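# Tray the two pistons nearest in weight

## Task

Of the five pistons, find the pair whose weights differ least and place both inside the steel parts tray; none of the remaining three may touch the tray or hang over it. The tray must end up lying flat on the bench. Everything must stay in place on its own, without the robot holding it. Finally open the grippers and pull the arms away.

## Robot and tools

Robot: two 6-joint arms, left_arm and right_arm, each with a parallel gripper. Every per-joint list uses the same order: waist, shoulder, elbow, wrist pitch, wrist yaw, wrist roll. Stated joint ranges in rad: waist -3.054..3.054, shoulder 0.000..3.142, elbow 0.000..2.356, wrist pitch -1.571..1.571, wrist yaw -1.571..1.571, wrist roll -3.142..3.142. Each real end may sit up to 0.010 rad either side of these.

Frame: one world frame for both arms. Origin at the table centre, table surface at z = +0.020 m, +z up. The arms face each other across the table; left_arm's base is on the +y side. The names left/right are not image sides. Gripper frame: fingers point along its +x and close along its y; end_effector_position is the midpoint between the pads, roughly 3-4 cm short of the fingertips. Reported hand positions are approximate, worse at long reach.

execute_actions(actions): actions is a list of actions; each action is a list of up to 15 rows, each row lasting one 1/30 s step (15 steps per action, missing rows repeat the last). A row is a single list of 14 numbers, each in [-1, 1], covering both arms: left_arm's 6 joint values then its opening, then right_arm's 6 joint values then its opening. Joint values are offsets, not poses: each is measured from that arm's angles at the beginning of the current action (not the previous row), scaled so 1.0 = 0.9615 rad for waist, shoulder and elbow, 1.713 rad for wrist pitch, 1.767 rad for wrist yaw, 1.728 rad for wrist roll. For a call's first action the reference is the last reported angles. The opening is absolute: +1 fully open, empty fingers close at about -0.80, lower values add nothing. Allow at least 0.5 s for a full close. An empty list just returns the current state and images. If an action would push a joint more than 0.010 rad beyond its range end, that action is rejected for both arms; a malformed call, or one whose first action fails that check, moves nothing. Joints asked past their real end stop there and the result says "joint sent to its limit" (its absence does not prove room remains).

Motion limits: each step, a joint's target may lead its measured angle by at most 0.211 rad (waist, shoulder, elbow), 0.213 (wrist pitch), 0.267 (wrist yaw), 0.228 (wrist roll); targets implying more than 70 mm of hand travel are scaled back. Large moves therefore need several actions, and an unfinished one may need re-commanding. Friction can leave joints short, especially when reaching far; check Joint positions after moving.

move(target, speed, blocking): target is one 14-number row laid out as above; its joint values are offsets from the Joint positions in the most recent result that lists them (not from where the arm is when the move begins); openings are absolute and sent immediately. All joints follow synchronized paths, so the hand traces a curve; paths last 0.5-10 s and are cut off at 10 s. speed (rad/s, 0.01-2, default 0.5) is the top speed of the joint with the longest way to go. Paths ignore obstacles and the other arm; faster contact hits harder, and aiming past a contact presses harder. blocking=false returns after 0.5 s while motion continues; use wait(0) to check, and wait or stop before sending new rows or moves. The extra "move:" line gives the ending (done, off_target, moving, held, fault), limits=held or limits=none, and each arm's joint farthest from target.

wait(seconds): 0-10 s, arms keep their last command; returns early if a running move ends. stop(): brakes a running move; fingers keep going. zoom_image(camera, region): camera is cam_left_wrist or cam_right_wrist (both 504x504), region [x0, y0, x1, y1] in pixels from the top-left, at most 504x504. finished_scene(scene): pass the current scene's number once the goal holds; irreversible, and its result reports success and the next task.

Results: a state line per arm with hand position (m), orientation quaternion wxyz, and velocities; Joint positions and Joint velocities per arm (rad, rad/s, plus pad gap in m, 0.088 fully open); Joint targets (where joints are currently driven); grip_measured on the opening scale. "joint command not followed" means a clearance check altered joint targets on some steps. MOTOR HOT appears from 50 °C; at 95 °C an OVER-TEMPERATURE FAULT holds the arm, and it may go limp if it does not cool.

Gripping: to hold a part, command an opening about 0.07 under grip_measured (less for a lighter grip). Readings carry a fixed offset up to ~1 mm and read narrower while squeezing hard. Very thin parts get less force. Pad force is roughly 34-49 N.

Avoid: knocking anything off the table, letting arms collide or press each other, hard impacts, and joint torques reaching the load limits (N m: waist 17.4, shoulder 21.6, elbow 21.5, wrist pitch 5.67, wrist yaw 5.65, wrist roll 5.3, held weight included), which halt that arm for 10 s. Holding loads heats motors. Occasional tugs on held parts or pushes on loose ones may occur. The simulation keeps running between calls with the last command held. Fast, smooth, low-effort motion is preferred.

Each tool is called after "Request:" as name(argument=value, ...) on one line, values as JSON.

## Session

Request:
execute_actions(actions=[])

Scene clock: 0.00 s.
left_arm: end_effector_position=(+0.0218, +0.2458, +0.1672) grip_measured=+0.829 end_effector_quat_wxyz=(-0.041, +0.625, -0.475, -0.618) end_effector_velocity=(+0.000, +0.002, -0.001) end_effector_angular_velocity=(+0.011, +0.005, +0.015) | right_arm: end_effector_position=(+0.3452, -0.1565, +0.2643) grip_measured=+0.840 end_effector_quat_wxyz=(+0.570, +0.577, +0.434, +0.392) end_effector_velocity=(+0.000, -0.000, -0.001) end_effector_angular_velocity=(-0.010, -0.014, +0.006)
Joint names: [waist, shoulder, elbow, wrist pitch, wrist yaw, wrist roll]
Joint positions: left_arm=[-0.21   0.703  0.235 -0.485  0.092  2.109  0.08 ] | right_arm=[-1.316  1.734  0.76   0.914 -0.812  1.57   0.08 ]
Joint velocities: left_arm=[-0.007 -0.002 -0.002 -0.007 -0.007 -0.022 -0.   ] | right_arm=[-0.002  0.002  0.002 -0.007 -0.007 -0.022 -0.   ]
Motor temperatures (°C, as the motors report them): left_arm=[24 27 25 26 24 23] | right_arm=[25 23 26 26 25 24]
Heat: left arm: hottest shoulder 27 °C (+0.0 °C/min); right arm: hottest elbow 26 °C (+0.0 °C/min).
Joint targets: left_arm=[-0.210 0.703 0.235 -0.485 0.092 2.109] | right_arm=[-1.316 1.734 0.760 0.914 -0.812 1.570]

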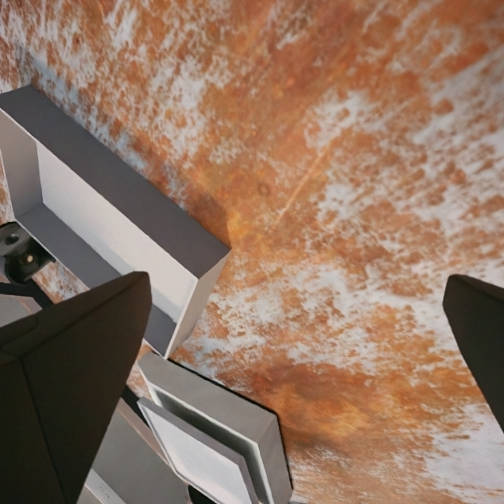

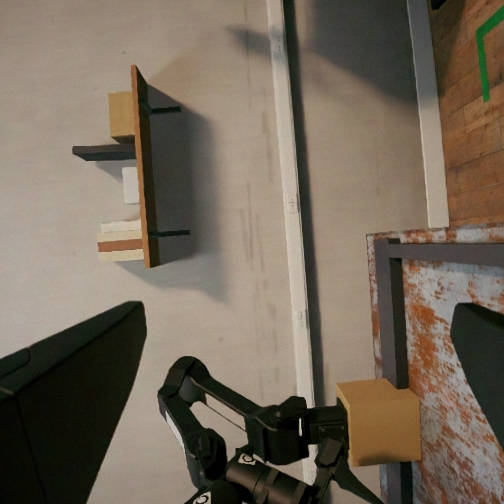

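Request:
move(target=[0.229,0.101,0.993,-0.295,-0.052,-1,1, 1,-0.971,0.447,-1,0.46,-0.909,1], speed=1.2)

Request:
move(target=[0,0,0,0,0,-0.22,1, 0.17,0,0,-0.11,0,0,1], speed=0.8)

Scene clock: 3.40 s.
left_arm: end_effector_position=(+0.0757, +0.2086, +0.4413) grip_measured=+0.989 end_effector_quat_wxyz=(+0.620, +0.337, +0.079, -0.705) end_effector_velocity=(-0.002, +0.002, -0.001) end_effector_angular_velocity=(+0.002, +0.010, -0.004) | right_arm: end_effector_position=(+0.0516, -0.1951, +0.4307) grip_measured=+1.000 end_effector_quat_wxyz=(+0.749, -0.132, +0.161, +0.629) end_effector_velocity=(+0.000, -0.001, -0.002) end_effector_angular_velocity=(-0.006, +0.011, -0.004)
Joint names: [waist, shoulder, elbow, wrist pitch, wrist yaw, wrist roll]
Joint positions: left_arm=[ 0.007  0.797  1.176 -0.988  0.004  0.385  0.087] | right_arm=[-0.359  0.805  1.182 -0.797 -0.004  0.002  0.088]
Joint velocities: left_arm=[-0.002 -0.007 -0.002 -0.007  0.007 -0.007 -0.   ] | right_arm=[-0.007 -0.002 -0.002 -0.007 -0.007  0.007  0.   ]
Motor temperatures (°C, as the motors report them): left_arm=[24 27 26 27 24 23] | right_arm=[25 24 27 26 25 24]
Heat: left arm: hottest shoulder 27 °C (+0.0 °C/min); right arm: hottest elbow 27 °C (+0.0 °C/min).
Joint targets: left_arm=[0.010 0.800 1.190 -0.990 0.001 0.381] | right_arm=[-0.355 0.800 1.190 -0.799 0.000 -0.001]
move: off_target (left_arm); limits=none; left_arm: farthest joint: the elbow, 0.014 radians from its target (0.955 radians at the start); right_arm: farthest joint: the elbow, 0.007 radians from its target (0.430 radians at the start)

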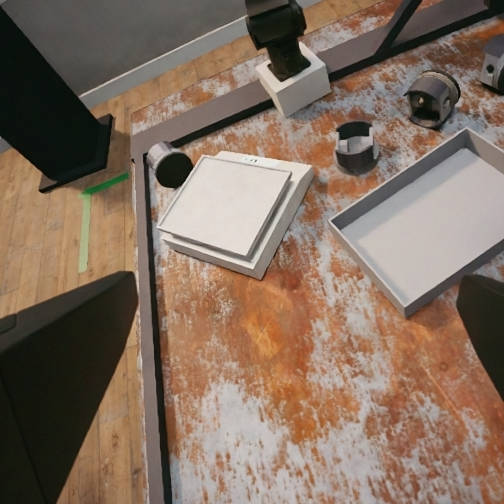

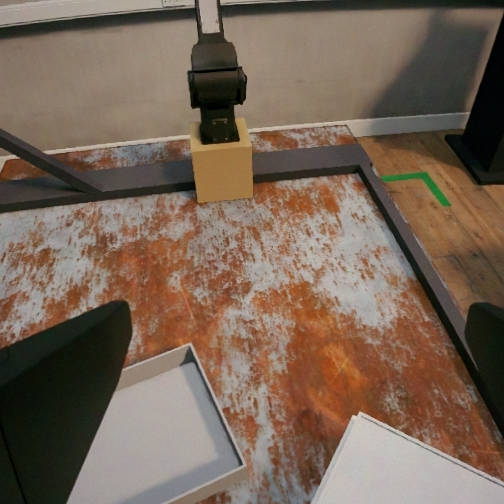

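Scene clock: 4.60 s.
left_arm: end_effector_position=(+0.0757, +0.2086, +0.4413) grip_measured=+0.989 end_effector_quat_wxyz=(+0.672, +0.215, +0.209, -0.678) end_effector_velocity=(-0.004, +0.000, -0.003) end_effector_angular_velocity=(+0.012, +0.031, -0.008) | right_arm: end_effector_position=(+0.0128, -0.2114, +0.3953) grip_measured=+1.000 end_effector_quat_wxyz=(+0.680, -0.208, +0.214, +0.670) end_effector_velocity=(+0.000, -0.003, -0.003) end_effector_angular_velocity=(-0.017, -0.002, +0.003)
Joint names: [waist, shoulder, elbow, wrist pitch, wrist yaw, wrist roll]
Joint positions: left_arm=[ 0.007  0.797  1.176 -0.988  0.004  0.008  0.087] | right_arm=[-0.199  0.805  1.182 -0.983 -0.004  0.002  0.088]
Joint velocities: left_arm=[-0.002  0.002 -0.002 -0.007  0.022 -0.022 -0.   ] | right_arm=[-0.007 -0.002  0.002 -0.022 -0.007 -0.007  0.   ]
Motor temperatures (°C, as the motors report them): left_arm=[24 27 26 27 24 23] | right_arm=[25 24 27 27 25 24]
Heat: left arm: hottest shoulder 27 °C (+0.0 °C/min); right arm: hottest elbow 27 °C (+0.0 °C/min).
Joint targets: left_arm=[0.007 0.797 1.176 -0.988 0.004 0.005] | right_arm=[-0.195 0.805 1.182 -0.985 -0.004 0.002]
move: done; limits=none; left_arm: farthest joint: the wrist roll, 0.003 radians from its target (0.380 radians at the start); right_arm: farthest joint: the waist, 0.003 radians from its target (0.163 radians at the start)

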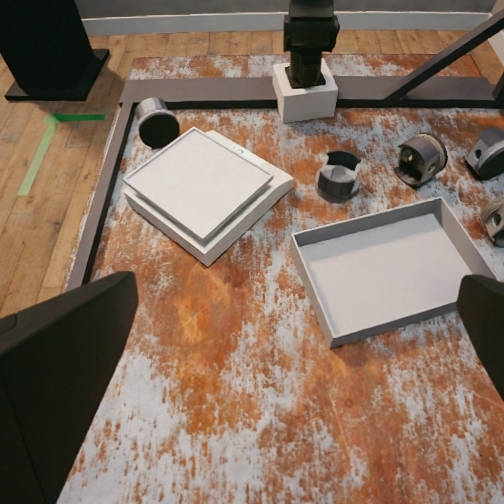

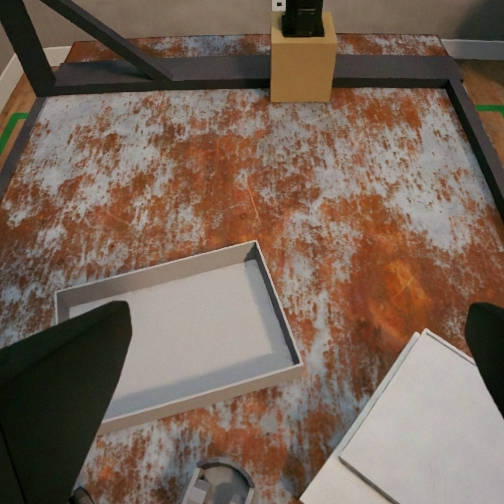

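Request:
zoom_image(camera="cam_left_wrist", region=[120, 90, 300, 270])

Request:
zoom_image(camera="cam_left_wrist", region=[300, 110, 504, 260])

Region (120, 90, 300, 270) of cam_left_wrist's 504x504 image, scaled by 2.800, with more detail than that image has.

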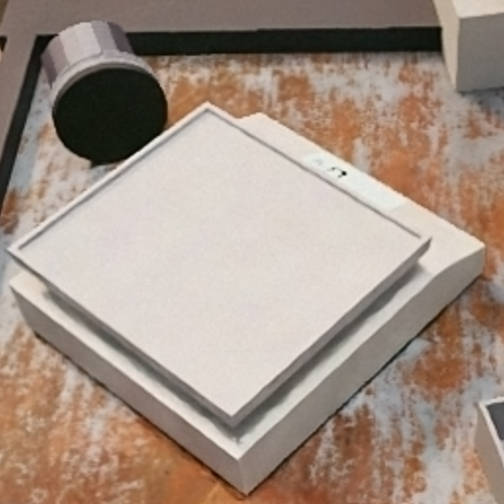

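Region (300, 110, 504, 260) of cam_left_wrist's 504x504 image, scaled by 2.471, with more detail than that image has; it fills the top 371 rows of this view, and the rest is white.

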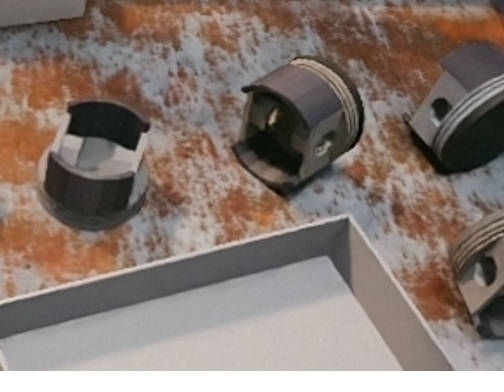

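Request:
move(target=[-0.631,0.835,0.71,0.139,0.45,0,1, 0.193,0.560,-0.238,-0.129,0,-0.81,1], speed=1.0)

Scene clock: 11.37 s.
left_arm: end_effector_position=(-0.2391, +0.1614, +0.5316) grip_measured=+0.989 end_effector_quat_wxyz=(+0.081, +0.158, +0.186, -0.966) end_effector_velocity=(+0.000, +0.001, -0.001) end_effector_angular_velocity=(+0.011, -0.006, +0.006) | right_arm: end_effector_position=(-0.0250, -0.2284, +0.1889) grip_measured=+1.000 end_effector_quat_wxyz=(+0.004, -0.706, +0.005, +0.709) end_effector_velocity=(+0.002, -0.002, -0.000) end_effector_angular_velocity=(-0.006, -0.008, +0.005)
Joint names: [waist, shoulder, elbow, wrist pitch, wrist yaw, wrist roll]
Joint positions: left_arm=[-0.597  1.592  1.845 -0.752  0.795  0.008  0.087] | right_arm=[-0.017  1.333  0.963 -1.201 -0.004 -1.394  0.088]
Joint velocities: left_arm=[-0.002 -0.002 -0.002 -0.007 -0.007 -0.007 -0.   ] | right_arm=[-0.002 -0.002 -0.002 -0.007  0.007 -0.007  0.   ]
Motor temperatures (°C, as the motors report them): left_arm=[24 27 27 28 24 23] | right_arm=[25 24 28 27 25 24]
Heat: left arm: hottest wrist pitch 28 °C (+5.3 °C/min); right arm: hottest elbow 28 °C (+10.6 °C/min).
Joint targets: left_arm=[-0.600 1.600 1.859 -0.750 0.799 0.008] | right_arm=[-0.014 1.343 0.954 -1.203 -0.004 -1.398]
move: off_target (left_arm); limits=none; left_arm: farthest joint: the elbow, 0.013 radians from its target (0.683 radians at the start); right_arm: farthest joint: the shoulder, 0.010 radians from its target (0.539 radians at the start)

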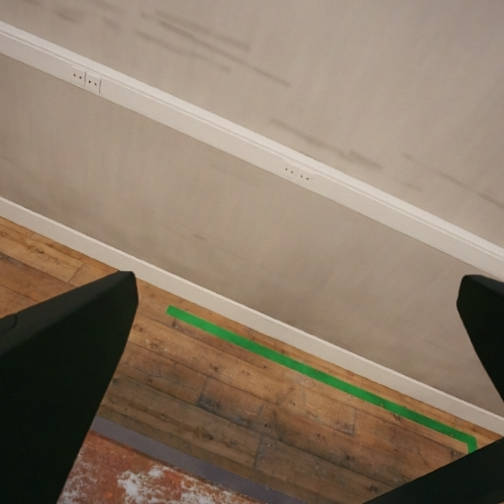

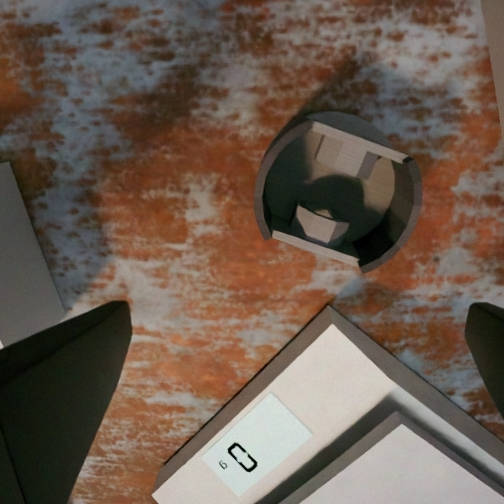

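Request:
move(target=[0,0,0,-0.09,-0.9,0,1, 0.018,0.190,-0.157,0.185,0,0.216,1], speed=1.2)

Scene clock: 14.63 s.
left_arm: end_effector_position=(-0.0551, +0.0506, +0.5092) grip_measured=+0.989 end_effector_quat_wxyz=(+0.728, +0.321, +0.025, -0.605) end_effector_velocity=(+0.004, +0.002, -0.004) end_effector_angular_velocity=(+0.018, -0.013, +0.011) | right_arm: end_effector_position=(-0.0318, -0.2065, +0.1201) grip_measured=+1.000 end_effector_quat_wxyz=(+0.129, -0.694, +0.130, +0.697) end_effector_velocity=(+0.002, -0.005, -0.000) end_effector_angular_velocity=(-0.023, +0.003, -0.015)
Joint names: [waist, shoulder, elbow, wrist pitch, wrist yaw, wrist roll]
Joint positions: left_arm=[-0.597  1.592  1.845 -0.904 -0.791  0.008  0.087] | right_arm=[-0.004  1.505  0.821 -0.887 -0.004 -1.024  0.088]
Joint velocities: left_arm=[ 0.002 -0.002 -0.007 -0.022 -0.007 -0.007  0.   ] | right_arm=[-0.007 -0.002 -0.002 -0.022 -0.007  0.007  0.   ]
Motor temperatures (°C, as the motors report them): left_arm=[24 27 28 29 24 23] | right_arm=[25 24 28 27 25 24]
Heat: left arm: hottest wrist pitch 29 °C (+8.2 °C/min); right arm: hottest elbow 28 °C (+8.2 °C/min).
Joint targets: left_arm=[-0.597 1.592 1.845 -0.907 -0.795 0.008] | right_arm=[0.000 1.516 0.812 -0.885 -0.004 -1.021]
move: off_target (right_arm); limits=none; left_arm: farthest joint: the wrist yaw, 0.004 radians from its target (1.591 radians at the start); right_arm: farthest joint: the shoulder, 0.011 radians from its target (0.183 radians at the start)

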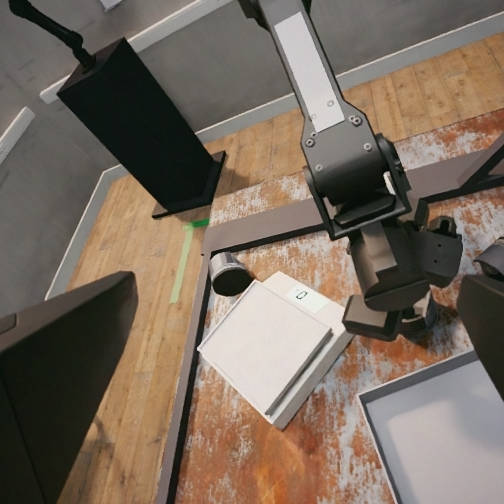

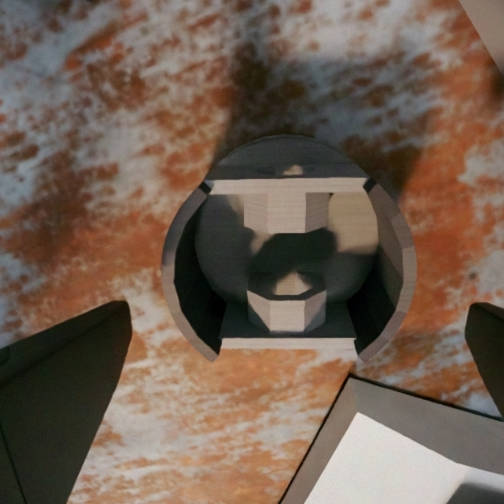

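Request:
move(target=[0,0,0,0,0,0,1, 0,0.139,-0.141,0.147,0,0,1], speed=0.35)

Request:
execute_actions(actions=[[[0,0,0,0,0,0,1,0,0,0,0,0,0,0.9],[0,0,0,0,0,0,1,0,0,0,0,0,0,0.85],[0,0,0,0,0,0,1,0,0,0,0,0,0,0.8],[0,0,0,0,0,0,1,0,0,0,0,0,0,0.76],[0,0,0,0,0,0,1,0,0,0,0,0,0,0.72],[0,0,0,0,0,0,1,0,0,0,0,0,0,0.69],[0,0,0,0,0,0,1,0,0,0,0,0,0,0.66],[0,0,0,0,0,0,1,0,0,0,0,0,0,0.64],[0,0,0,0,0,0,1,0,0,0,0,0,0,0.62],[0,0,0,0,0,0,1,0,0,0,0,0,0,0.6],[0,0,0,0,0,0,1,0,0,0,0,0,0,0.58],[0,0,0,0,0,0,1,0,0,0,0,0,0,0.56],[0,0,0,0,0,0,1,0,0,0,0,0,0,0.54],[0,0,0,0,0,0,1,0,0,0,0,0,0,0.53]]])

Scene clock: 17.43 s.
left_arm: end_effector_position=(-0.0551, +0.0506, +0.5092) grip_measured=+0.989 end_effector_quat_wxyz=(+0.728, +0.321, +0.025, -0.605) end_effector_velocity=(-0.001, -0.001, -0.002) end_effector_angular_velocity=(+0.005, -0.024, -0.006) | right_arm: end_effector_position=(-0.0316, -0.2078, +0.0675) grip_measured=+1.000 end_effector_quat_wxyz=(+0.130, -0.693, +0.130, +0.697) end_effector_velocity=(-0.001, +0.001, +0.000) end_effector_angular_velocity=(+0.006, +0.009, +0.005)
Joint names: [waist, shoulder, elbow, wrist pitch, wrist yaw, wrist roll]
Joint positions: left_arm=[-0.597  1.592  1.845 -0.904 -0.792  0.008  0.087] | right_arm=[-0.004  1.627  0.694 -0.637 -0.004 -1.024  0.088]
Joint velocities: left_arm=[-0.002  0.002 -0.007  0.007 -0.007  0.022 -0.   ] | right_arm=[-0.002 -0.002 -0.002  0.007 -0.007 -0.007  0.   ]
Motor temperatures (°C, as the motors report them): left_arm=[24 28 28 29 24 23] | right_arm=[25 24 28 27 25 24]
Heat: left arm: hottest wrist pitch 29 °C (+6.9 °C/min); right arm: hottest elbow 28 °C (+6.9 °C/min).
Joint targets: left_arm=[-0.597 1.592 1.845 -0.904 -0.791 0.008] | right_arm=[-0.004 1.638 0.686 -0.635 -0.004 -1.024]
move: off_target (right_arm); limits=none; left_arm: farthest joint: the wrist yaw, 0.001 radians from its target (0.001 radians at the start); right_arm: farthest joint: the shoulder, 0.012 radians from its target (0.134 radians at the start)

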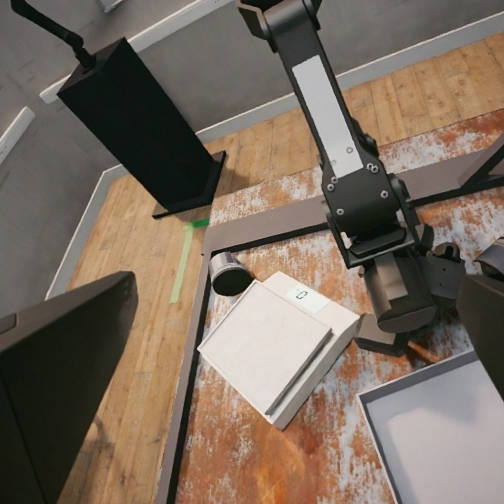

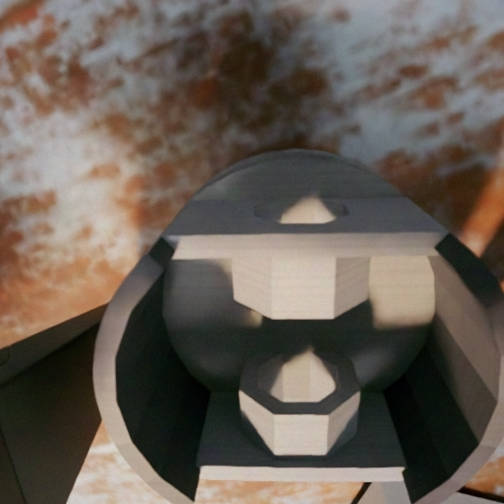

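Scene clock: 17.93 s.
left_arm: end_effector_position=(-0.0551, +0.0506, +0.5092) grip_measured=+0.989 end_effector_quat_wxyz=(+0.728, +0.321, +0.025, -0.605) end_effector_velocity=(+0.002, -0.000, -0.002) end_effector_angular_velocity=(+0.002, +0.008, +0.018) | right_arm: end_effector_position=(-0.0315, -0.2082, +0.0675) grip_measured=+0.629 end_effector_quat_wxyz=(+0.129, -0.694, +0.130, +0.696) end_effector_velocity=(+0.002, -0.001, +0.001) end_effector_angular_velocity=(-0.001, -0.008, +0.005)
Joint names: [waist, shoulder, elbow, wrist pitch, wrist yaw, wrist roll]
Joint positions: left_arm=[-0.597  1.592  1.845 -0.904 -0.792  0.008  0.087] | right_arm=[-0.004  1.627  0.694 -0.639 -0.004 -1.024  0.07 ]
Joint velocities: left_arm=[ 0.002  0.002 -0.002 -0.007 -0.007 -0.022 -0.   ] | right_arm=[-0.002 -0.007 -0.002 -0.007  0.007 -0.007  0.   ]
Motor temperatures (°C, as the motors report them): left_arm=[24 28 28 29 24 23] | right_arm=[25 24 28 27 25 24]
Heat: left arm: hottest wrist pitch 29 °C (+6.7 °C/min); right arm: hottest elbow 28 °C (+6.7 °C/min).
Joint targets: left_arm=[-0.597 1.592 1.845 -0.904 -0.792 0.008] | right_arm=[-0.004 1.627 0.694 -0.637 -0.004 -1.024]

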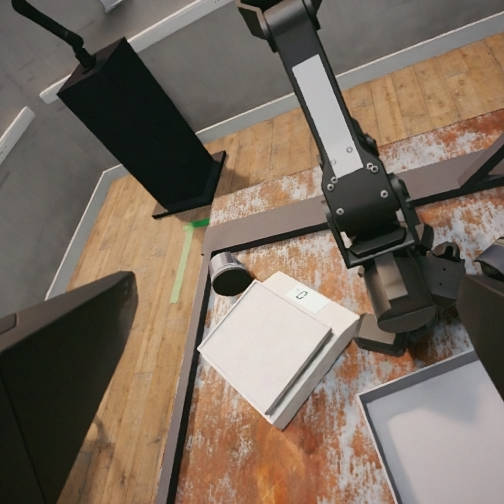

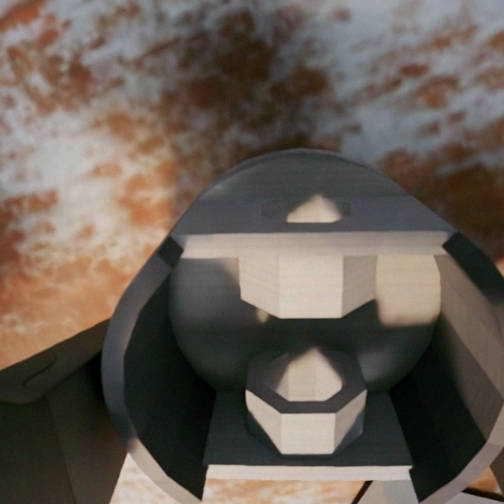

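Request:
move(target=[0,0,0,0,0,0,1, 0,-0.195,0.262,-0.247,0,0,0.53], speed=0.6)

Request:
move(target=[0,0,0,0,0,0,1, -0.972,0.497,0.49,0.004,0,-0.353,0.53], speed=0.8)

Scene clock: 21.07 s.
left_arm: end_effector_position=(-0.0551, +0.0506, +0.5092) grip_measured=+0.989 end_effector_quat_wxyz=(+0.728, +0.321, +0.025, -0.605) end_effector_velocity=(+0.001, +0.002, +0.001) end_effector_angular_velocity=(+0.001, -0.011, +0.000) | right_arm: end_effector_position=(-0.0317, -0.2074, +0.1575) grip_measured=+0.629 end_effector_quat_wxyz=(+0.127, -0.695, +0.133, +0.696) end_effector_velocity=(+0.000, -0.005, +0.001) end_effector_angular_velocity=(-0.018, +0.004, +0.019)
Joint names: [waist, shoulder, elbow, wrist pitch, wrist yaw, wrist roll]
Joint positions: left_arm=[-0.597  1.592  1.845 -0.904 -0.792  0.008  0.087] | right_arm=[-0.004  1.453  0.934 -1.059 -0.004 -1.024  0.07 ]
Joint velocities: left_arm=[-0.002 -0.002  0.002 -0.007 -0.007  0.007 -0.   ] | right_arm=[-0.002 -0.007 -0.002 -0.022 -0.007 -0.022  0.   ]
Motor temperatures (°C, as the motors report them): left_arm=[24 28 28 29 24 23] | right_arm=[25 24 28 27 25 24]
Heat: left arm: hottest wrist pitch 29 °C (+5.7 °C/min); right arm: hottest elbow 28 °C (+5.7 °C/min).
Joint targets: left_arm=[-0.597 1.592 1.845 -0.904 -0.792 0.008] | right_arm=[-0.004 1.440 0.946 -1.062 -0.004 -1.024]
move: off_target (right_arm); limits=none; left_arm: farthest joint: the waist, 0.000 radians from its target (0.000 radians at the start); right_arm: farthest joint: the shoulder, 0.014 radians from its target (0.187 radians at the start)

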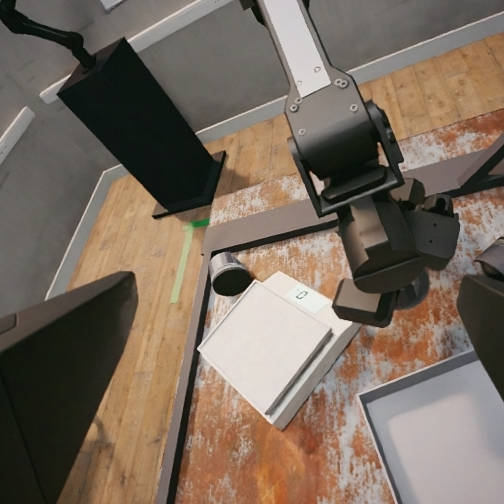

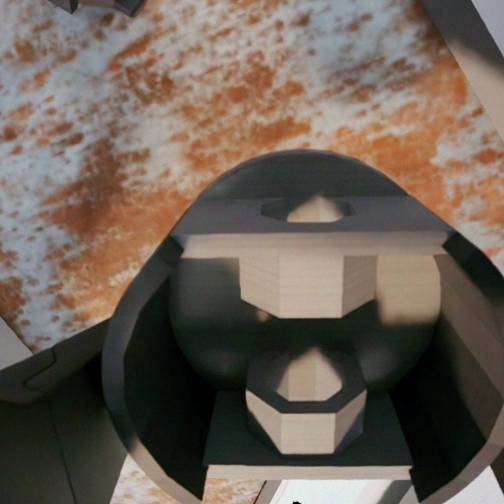

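Scene clock: 22.90 s.
left_arm: end_effector_position=(-0.0551, +0.0506, +0.5092) grip_measured=+0.989 end_effector_quat_wxyz=(+0.728, +0.321, +0.025, -0.605) end_effector_velocity=(+0.001, +0.002, -0.001) end_effector_angular_velocity=(+0.002, -0.001, +0.007) | right_arm: end_effector_position=(+0.2488, -0.1772, +0.1415) grip_measured=+0.629 end_effector_quat_wxyz=(+0.238, -0.663, +0.242, +0.667) end_effector_velocity=(-0.002, -0.001, +0.000) end_effector_angular_velocity=(-0.000, +0.010, +0.005)
Joint names: [waist, shoulder, elbow, wrist pitch, wrist yaw, wrist roll]
Joint positions: left_arm=[-0.597  1.592  1.845 -0.904 -0.792  0.008  0.087] | right_arm=[-0.934  1.92   1.393 -1.051 -0.004 -1.63   0.07 ]
Joint velocities: left_arm=[-0.002 -0.002 -0.002 -0.007 -0.007 -0.007 -0.   ] | right_arm=[-0.002 -0.002 -0.002 -0.007 -0.007 -0.007 -0.   ]
Motor temperatures (°C, as the motors report them): left_arm=[24 28 28 29 24 23] | right_arm=[25 24 29 27 25 24]
Heat: left arm: hottest wrist pitch 29 °C (+5.2 °C/min); right arm: hottest elbow 29 °C (+7.9 °C/min).
Joint targets: left_arm=[-0.597 1.592 1.845 -0.904 -0.792 0.008] | right_arm=[-0.938 1.931 1.405 -1.052 -0.004 -1.634]
move: off_target (right_arm); limits=none; left_arm: farthest joint: the waist, 0.000 radians from its target (0.000 radians at the start); right_arm: farthest joint: the elbow, 0.013 radians from its target (0.471 radians at the start)

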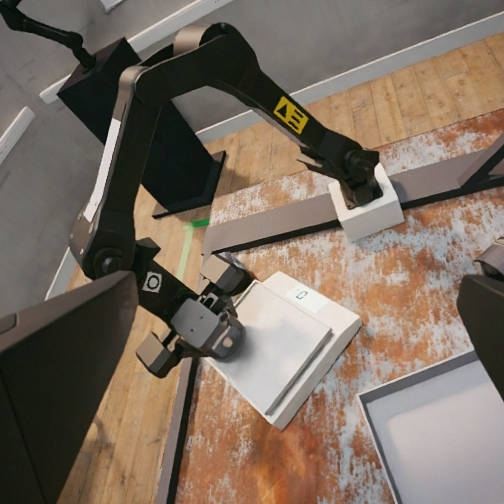

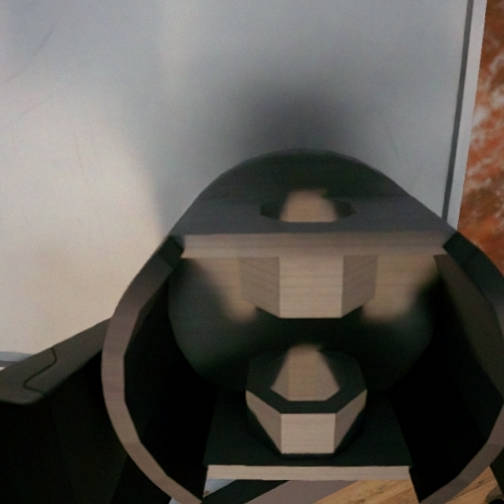

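Request:
move(target=[0,0,0,0,0,0,1, 0.016,0.024,-0.042,0.026,0,0,0.53], speed=0.08)

Scene clock: 24.43 s.
left_arm: end_effector_position=(-0.0551, +0.0506, +0.5092) grip_measured=+0.989 end_effector_quat_wxyz=(+0.728, +0.321, +0.025, -0.605) end_effector_velocity=(+0.001, +0.002, +0.001) end_effector_angular_velocity=(-0.002, +0.001, +0.007) | right_arm: end_effector_position=(+0.2466, -0.1760, +0.1331) grip_measured=+0.629 end_effector_quat_wxyz=(+0.237, -0.664, +0.239, +0.668) end_effector_velocity=(-0.002, -0.003, -0.001) end_effector_angular_velocity=(-0.014, +0.003, -0.020)
Joint names: [waist, shoulder, elbow, wrist pitch, wrist yaw, wrist roll]
Joint positions: left_arm=[-0.597  1.592  1.845 -0.904 -0.792  0.008  0.087] | right_arm=[-0.927  1.924  1.364 -1.015 -0.003 -1.631  0.07 ]
Joint velocities: left_arm=[-0.002 -0.002  0.002 -0.007 -0.007 -0.007 -0.   ] | right_arm=[ 0.002 -0.002 -0.007 -0.007  0.007  0.022 -0.   ]
Motor temperatures (°C, as the motors report them): left_arm=[24 28 28 29 24 23] | right_arm=[25 25 29 27 25 24]
Heat: left arm: hottest wrist pitch 29 °C (+4.9 °C/min); right arm: hottest elbow 29 °C (+7.4 °C/min).
Joint targets: left_arm=[-0.597 1.592 1.845 -0.904 -0.792 0.008] | right_arm=[-0.919 1.943 1.352 -1.007 -0.004 -1.630]
move: off_target (right_arm); limits=none; left_arm: farthest joint: the waist, 0.000 radians from its target (0.000 radians at the start); right_arm: farthest joint: the shoulder, 0.019 radians from its target (0.023 radians at the start)

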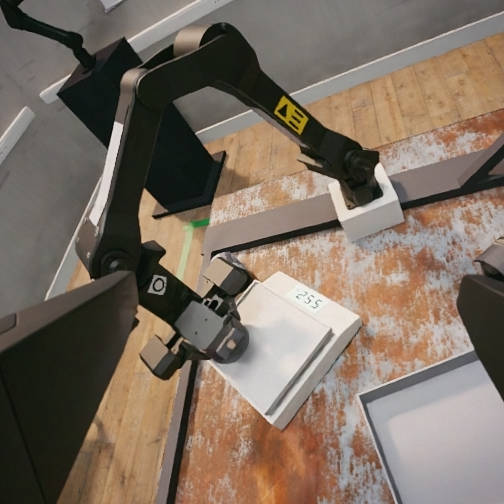

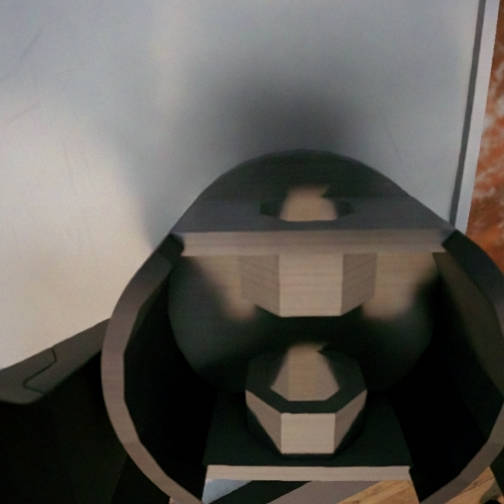

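Request:
execute_actions(actions=[[[0,0,0,0,0,0,1,0,0,0,0,0,0,0.58],[0,0,0,0,0,0,1,0,0,0,0,0,0,0.62],[0,0,0,0,0,0,1,0,0,0,0,0,0,0.66],[0,0,0,0,0,0,1,0,0,0,0,0,0,0.7],[0,0,0,0,0,0,1,0,0,0,0,0,0,0.76],[0,0,0,0,0,0,1,0,0,0,0,0,0,0.82],[0,0,0,0,0,0,1,0,0,0,0,0,0,0.9],[0,0,0,0,0,0,1,0,0,0,0,0,0,1]]])

Request:
move(target=[0,0,0,0,0,0,1, 0,-0.053,0.172,-0.113,0,0,1], speed=0.5)

Request:
move(target=[0,0,0,0,0,0,1, -0.547,-0.26,-0.247,-0.007,0,0.21,1], speed=0.8)

Scene clock: 26.03 s.
left_arm: end_effector_position=(-0.0551, +0.0506, +0.5092) grip_measured=+0.989 end_effector_quat_wxyz=(+0.728, +0.321, +0.025, -0.605) end_effector_velocity=(+0.001, +0.002, -0.001) end_effector_angular_velocity=(+0.002, -0.001, +0.007) | right_arm: end_effector_position=(+0.2467, -0.1761, +0.1330) grip_measured=+0.976 end_effector_quat_wxyz=(+0.237, -0.664, +0.239, +0.667) end_effector_velocity=(-0.001, -0.002, +0.000) end_effector_angular_velocity=(-0.010, -0.000, +0.024)
Joint names: [waist, shoulder, elbow, wrist pitch, wrist yaw, wrist roll]
Joint positions: left_arm=[-0.597  1.592  1.845 -0.904 -0.792  0.008  0.087] | right_arm=[-0.927  1.924  1.364 -1.014 -0.003 -1.631  0.087]
Joint velocities: left_arm=[-0.002 -0.002 -0.002 -0.007 -0.007 -0.007 -0.   ] | right_arm=[ 0.002 -0.002 -0.002 -0.007  0.007 -0.022  0.011]
Motor temperatures (°C, as the motors report them): left_arm=[24 29 28 30 24 23] | right_arm=[25 25 29 27 25 24]
Heat: left arm: hottest wrist pitch 30 °C (+6.9 °C/min); right arm: hottest elbow 29 °C (+6.9 °C/min).
Joint targets: left_arm=[-0.597 1.592 1.845 -0.904 -0.792 0.008] | right_arm=[-0.927 1.924 1.364 -1.015 -0.003 -1.631]

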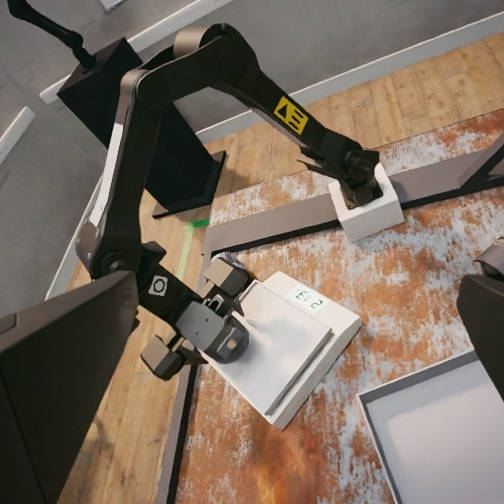

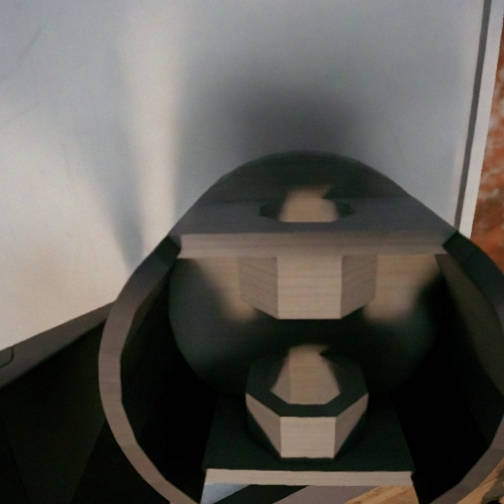

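Scene clock: 27.03 s.
left_arm: end_effector_position=(-0.0551, +0.0506, +0.5092) grip_measured=+0.989 end_effector_quat_wxyz=(+0.728, +0.321, +0.025, -0.605) end_effector_velocity=(+0.001, +0.002, -0.001) end_effector_angular_velocity=(+0.002, -0.001, +0.007) | right_arm: end_effector_position=(+0.2483, -0.1743, +0.1859) grip_measured=+1.000 end_effector_quat_wxyz=(+0.239, -0.666, +0.236, +0.666) end_effector_velocity=(-0.003, -0.005, +0.002) end_effector_angular_velocity=(-0.008, +0.017, +0.015)
Joint names: [waist, shoulder, elbow, wrist pitch, wrist yaw, wrist roll]
Joint positions: left_arm=[-0.597  1.592  1.845 -0.904 -0.792  0.008  0.087] | right_arm=[-0.927  1.882  1.521 -1.206 -0.003 -1.631  0.088]
Joint velocities: left_arm=[-0.002 -0.002 -0.002 -0.007 -0.007 -0.007 -0.   ] | right_arm=[-0.007 -0.007 -0.002 -0.022 -0.007 -0.022  0.   ]
Motor temperatures (°C, as the motors report them): left_arm=[24 29 28 30 24 23] | right_arm=[25 25 29 27 25 24]
Heat: left arm: hottest wrist pitch 30 °C (+6.7 °C/min); right arm: hottest elbow 29 °C (+6.7 °C/min).
Joint targets: left_arm=[-0.597 1.592 1.845 -0.904 -0.792 0.008] | right_arm=[-0.927 1.874 1.529 -1.208 -0.003 -1.631]
move: done; limits=none; left_arm: farthest joint: the waist, 0.000 radians from its target (0.000 radians at the start); right_arm: farthest joint: the shoulder, 0.009 radians from its target (0.051 radians at the start)

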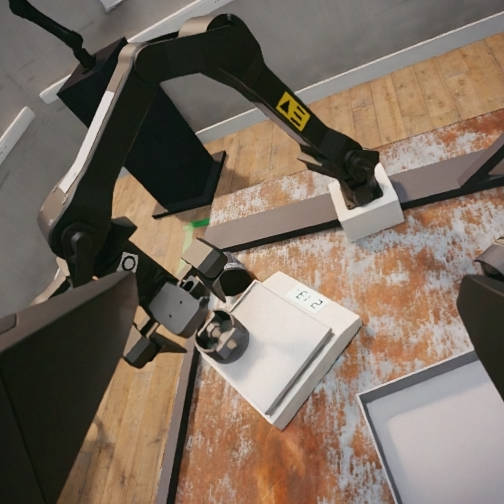

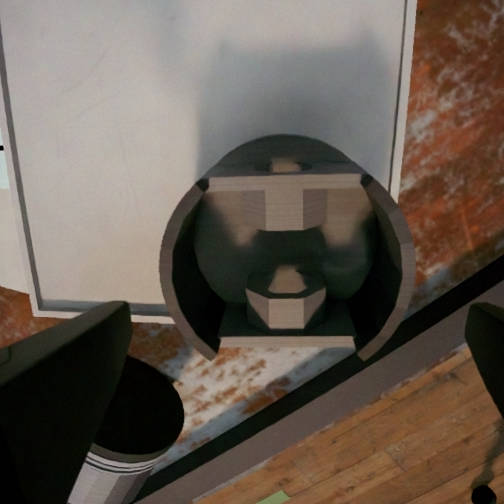

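Scene clock: 28.40 s.
left_arm: end_effector_position=(-0.0551, +0.0506, +0.5092) grip_measured=+0.989 end_effector_quat_wxyz=(+0.728, +0.321, +0.025, -0.605) end_effector_velocity=(+0.002, +0.003, -0.003) end_effector_angular_velocity=(+0.014, -0.010, +0.007) | right_arm: end_effector_position=(+0.2872, -0.3461, +0.2007) grip_measured=+1.000 end_effector_quat_wxyz=(+0.501, -0.501, +0.497, +0.501) end_effector_velocity=(-0.002, -0.000, +0.000) end_effector_angular_velocity=(+0.005, +0.009, +0.005)
Joint names: [waist, shoulder, elbow, wrist pitch, wrist yaw, wrist roll]
Joint positions: left_arm=[-0.597  1.592  1.845 -0.904 -0.792  0.008  0.087] | right_arm=[-1.449  1.643  1.294 -1.216 -0.003 -1.271  0.088]
Joint velocities: left_arm=[-0.002 -0.002 -0.002 -0.022 -0.007 -0.007 -0.001] | right_arm=[-0.002 -0.002 -0.002 -0.007 -0.007 -0.007  0.   ]
Motor temperatures (°C, as the motors report them): left_arm=[24 29 28 30 24 23] | right_arm=[25 26 29 27 25 24]
Heat: left arm: hottest wrist pitch 30 °C (+6.3 °C/min); right arm: hottest elbow 29 °C (+6.3 °C/min).
Joint targets: left_arm=[-0.597 1.592 1.845 -0.904 -0.792 0.008] | right_arm=[-1.453 1.632 1.284 -1.218 -0.003 -1.268]
move: off_target (right_arm); limits=none; left_arm: farthest joint: the waist, 0.000 radians from its target (0.000 radians at the start); right_arm: farthest joint: the shoulder, 0.011 radians from its target (0.250 radians at the start)

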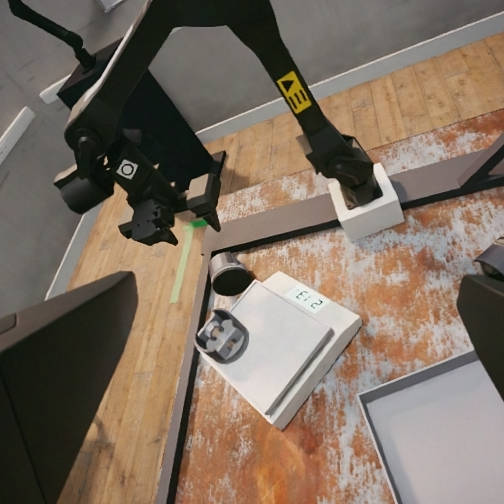

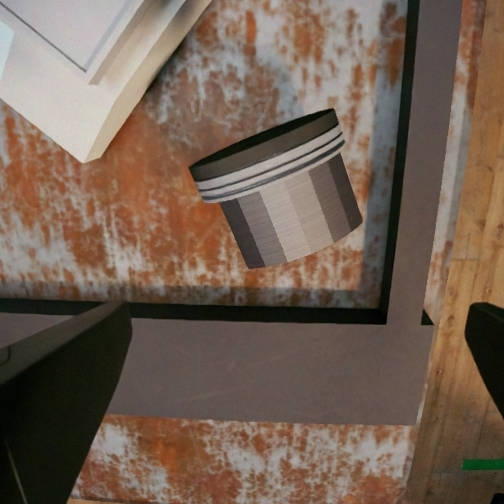

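Request:
move(target=[0,0,0,0,0,0,1, -0.027,0.080,-0.219,0.154,0,-0.234,0.66], speed=0.6)

Request:
zoom_image(camera="cam_left_wrist", region=[270, 270, 350, 330])

Scene clock: 30.83 s.
left_arm: end_effector_position=(-0.0551, +0.0506, +0.5092) grip_measured=+0.989 end_effector_quat_wxyz=(+0.728, +0.321, +0.025, -0.605) end_effector_velocity=(-0.001, +0.002, -0.001) end_effector_angular_velocity=(+0.002, -0.001, +0.002) | right_arm: end_effector_position=(+0.2892, -0.3522, +0.1343) grip_measured=+0.662 end_effector_quat_wxyz=(+0.397, -0.586, +0.395, +0.586) end_effector_velocity=(+0.000, +0.002, +0.000) end_effector_angular_velocity=(+0.009, -0.005, +0.024)
Joint names: [waist, shoulder, elbow, wrist pitch, wrist yaw, wrist roll]
Joint positions: left_arm=[-0.597  1.592  1.845 -0.904 -0.792  0.008  0.087] | right_arm=[-1.471  1.707  1.093 -0.955 -0.003 -1.672  0.071]
Joint velocities: left_arm=[-0.007 -0.002 -0.002 -0.007 -0.007 -0.007  0.   ] | right_arm=[ 0.002 -0.002 -0.002  0.007 -0.007 -0.022 -0.   ]
Motor temperatures (°C, as the motors report them): left_arm=[24 29 29 30 24 23] | right_arm=[25 26 29 27 25 24]
Heat: left arm: hottest wrist pitch 30 °C (+5.8 °C/min); right arm: hottest elbow 29 °C (+5.8 °C/min).
Joint targets: left_arm=[-0.597 1.592 1.845 -0.904 -0.792 0.008] | right_arm=[-1.475 1.720 1.083 -0.953 -0.003 -1.676]
move: off_target (right_arm); limits=none; left_arm: farthest joint: the waist, 0.000 radians from its target (0.000 radians at the start); right_arm: farthest joint: the shoulder, 0.013 radians from its target (0.077 radians at the start)

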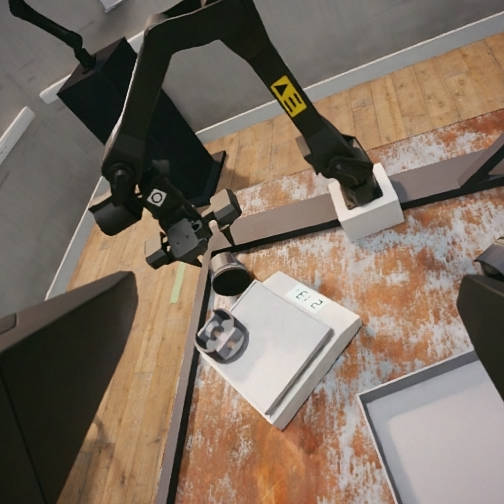

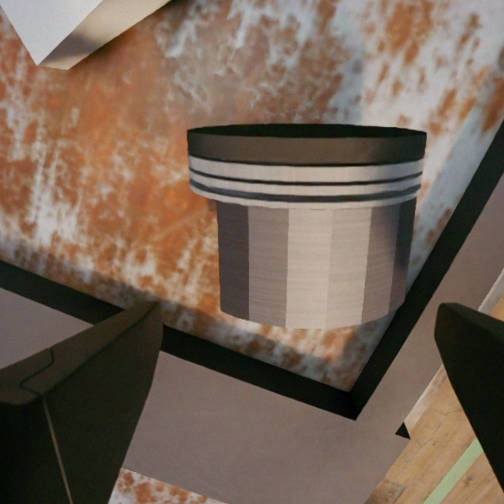

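Region (270, 270, 350, 330) of cam_left_wrist's 504x504 image, scaled by 6.300, with more detail than that image has; it fills the top 378 rows of this view, and the rest is white.

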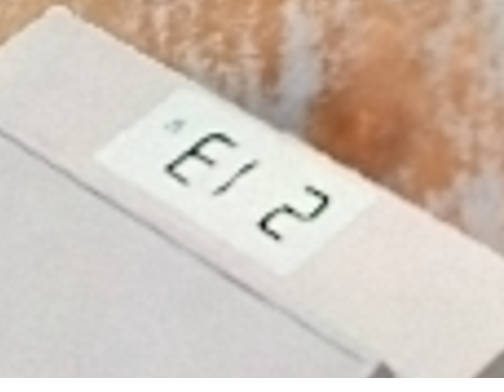

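Request:
move(target=[0,0,0,0,0,0,1, 0,0.164,-0.134,0.155,0,0,0.66], speed=0.35)

Request:
execute_actions(actions=[[[0,0,0,0,0,0,1,0,0,0,0,0,0,0.6],[0,0,0,0,0,0,1,0,0,0,0,0,0,0.55],[0,0,0,0,0,0,1,0,0,0,0,0,0,0.5],[0,0,0,0,0,0,1,0,0,0,0,0,0,0.46],[0,0,0,0,0,0,1,0,0,0,0,0,0,0.42],[0,0,0,0,0,0,1,0,0,0,0,0,0,0.39],[0,0,0,0,0,0,1,0,0,0,0,0,0,0.36],[0,0,0,0,0,0,1,0,0,0,0,0,0,0.33],[0,0,0,0,0,0,1,0,0,0,0,0,0,0.31],[0,0,0,0,0,0,1,0,0,0,0,0,0,0.29],[0,0,0,0,0,0,1,0,0,0,0,0,0,0.27],[0,0,0,0,0,0,1,0,0,0,0,0,0,0.25],[0,0,0,0,0,0,1,0,0,0,0,0,0,0.23],[0,0,0,0,0,0,1,0,0,0,0,0,0,0.22]]])

Scene clock: 33.63 s.
left_arm: end_effector_position=(-0.0551, +0.0506, +0.5092) grip_measured=+0.989 end_effector_quat_wxyz=(+0.728, +0.321, +0.025, -0.605) end_effector_velocity=(+0.001, +0.002, -0.001) end_effector_angular_velocity=(+0.002, -0.001, +0.007) | right_arm: end_effector_position=(+0.2939, -0.3508, +0.0685) grip_measured=+0.662 end_effector_quat_wxyz=(+0.397, -0.586, +0.395, +0.586) end_effector_velocity=(-0.002, +0.002, -0.002) end_effector_angular_velocity=(+0.020, +0.008, +0.005)
Joint names: [waist, shoulder, elbow, wrist pitch, wrist yaw, wrist roll]
Joint positions: left_arm=[-0.597  1.592  1.845 -0.904 -0.792  0.008  0.087] | right_arm=[-1.471  1.85   0.973 -0.691 -0.003 -1.672  0.071]
Joint velocities: left_arm=[-0.002 -0.002 -0.002 -0.007 -0.007 -0.007 -0.   ] | right_arm=[-0.002  0.002 -0.007  0.007 -0.022 -0.007 -0.   ]
Motor temperatures (°C, as the motors report them): left_arm=[24 29 29 30 24 23] | right_arm=[25 26 29 27 25 24]
Heat: left arm: hottest wrist pitch 30 °C (+5.4 °C/min); right arm: hottest elbow 29 °C (+5.4 °C/min).
Joint targets: left_arm=[-0.597 1.592 1.845 -0.904 -0.792 0.008] | right_arm=[-1.471 1.865 0.964 -0.689 -0.003 -1.672]
move: off_target (right_arm); limits=none; left_arm: farthest joint: the waist, 0.000 radians from its target (0.000 radians at the start); right_arm: farthest joint: the shoulder, 0.014 radians from its target (0.158 radians at the start)

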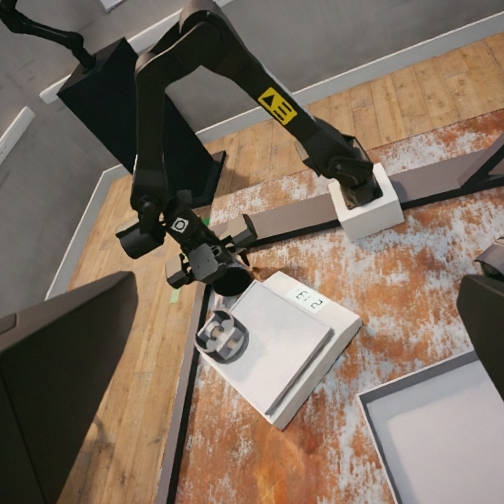

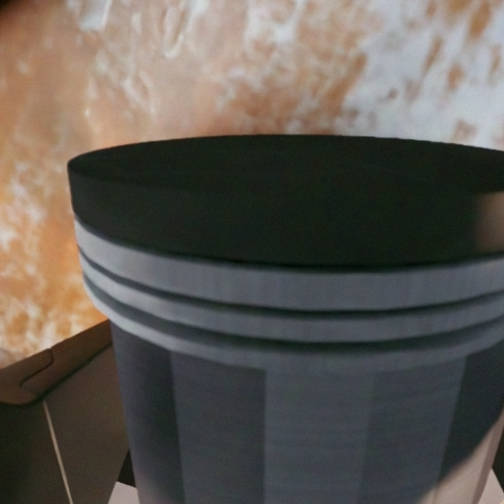

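Scene clock: 34.13 s.
left_arm: end_effector_position=(-0.0551, +0.0506, +0.5092) grip_measured=+0.989 end_effector_quat_wxyz=(+0.728, +0.321, +0.025, -0.605) end_effector_velocity=(+0.001, +0.002, -0.001) end_effector_angular_velocity=(-0.002, +0.011, +0.013) | right_arm: end_effector_position=(+0.2938, -0.3509, +0.0685) grip_measured=+0.294 end_effector_quat_wxyz=(+0.397, -0.586, +0.395, +0.586) end_effector_velocity=(-0.006, +0.001, +0.000) end_effector_angular_velocity=(+0.015, +0.027, -0.010)
Joint names: [waist, shoulder, elbow, wrist pitch, wrist yaw, wrist roll]
Joint positions: left_arm=[-0.597  1.592  1.845 -0.904 -0.792  0.008  0.087] | right_arm=[-1.471  1.85   0.973 -0.691 -0.003 -1.672  0.053]
Joint velocities: left_arm=[-0.002 -0.002 -0.002 -0.007 -0.007 -0.022 -0.   ] | right_arm=[-0.002 -0.002 -0.002 -0.022 -0.022  0.007 -0.   ]
Motor temperatures (°C, as the motors report them): left_arm=[24 29 29 30 24 23] | right_arm=[25 26 29 27 25 24]
Heat: left arm: hottest wrist pitch 30 °C (+5.3 °C/min); right arm: hottest elbow 29 °C (+5.3 °C/min).
Joint targets: left_arm=[-0.597 1.592 1.845 -0.904 -0.792 0.008] | right_arm=[-1.471 1.850 0.973 -0.691 -0.003 -1.672]

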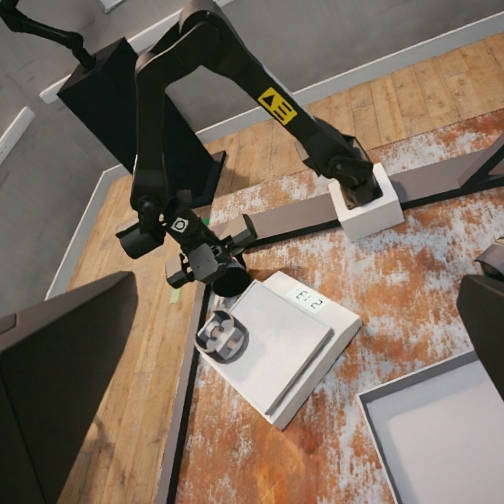

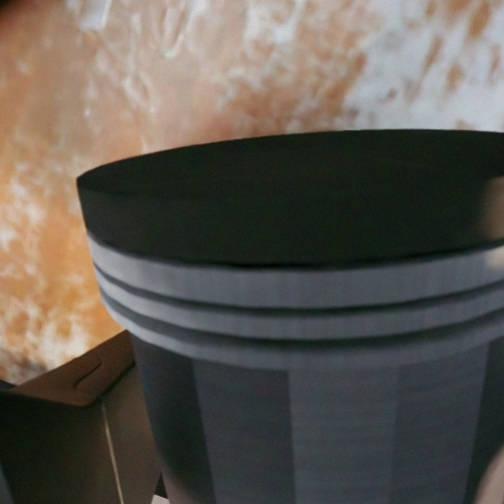

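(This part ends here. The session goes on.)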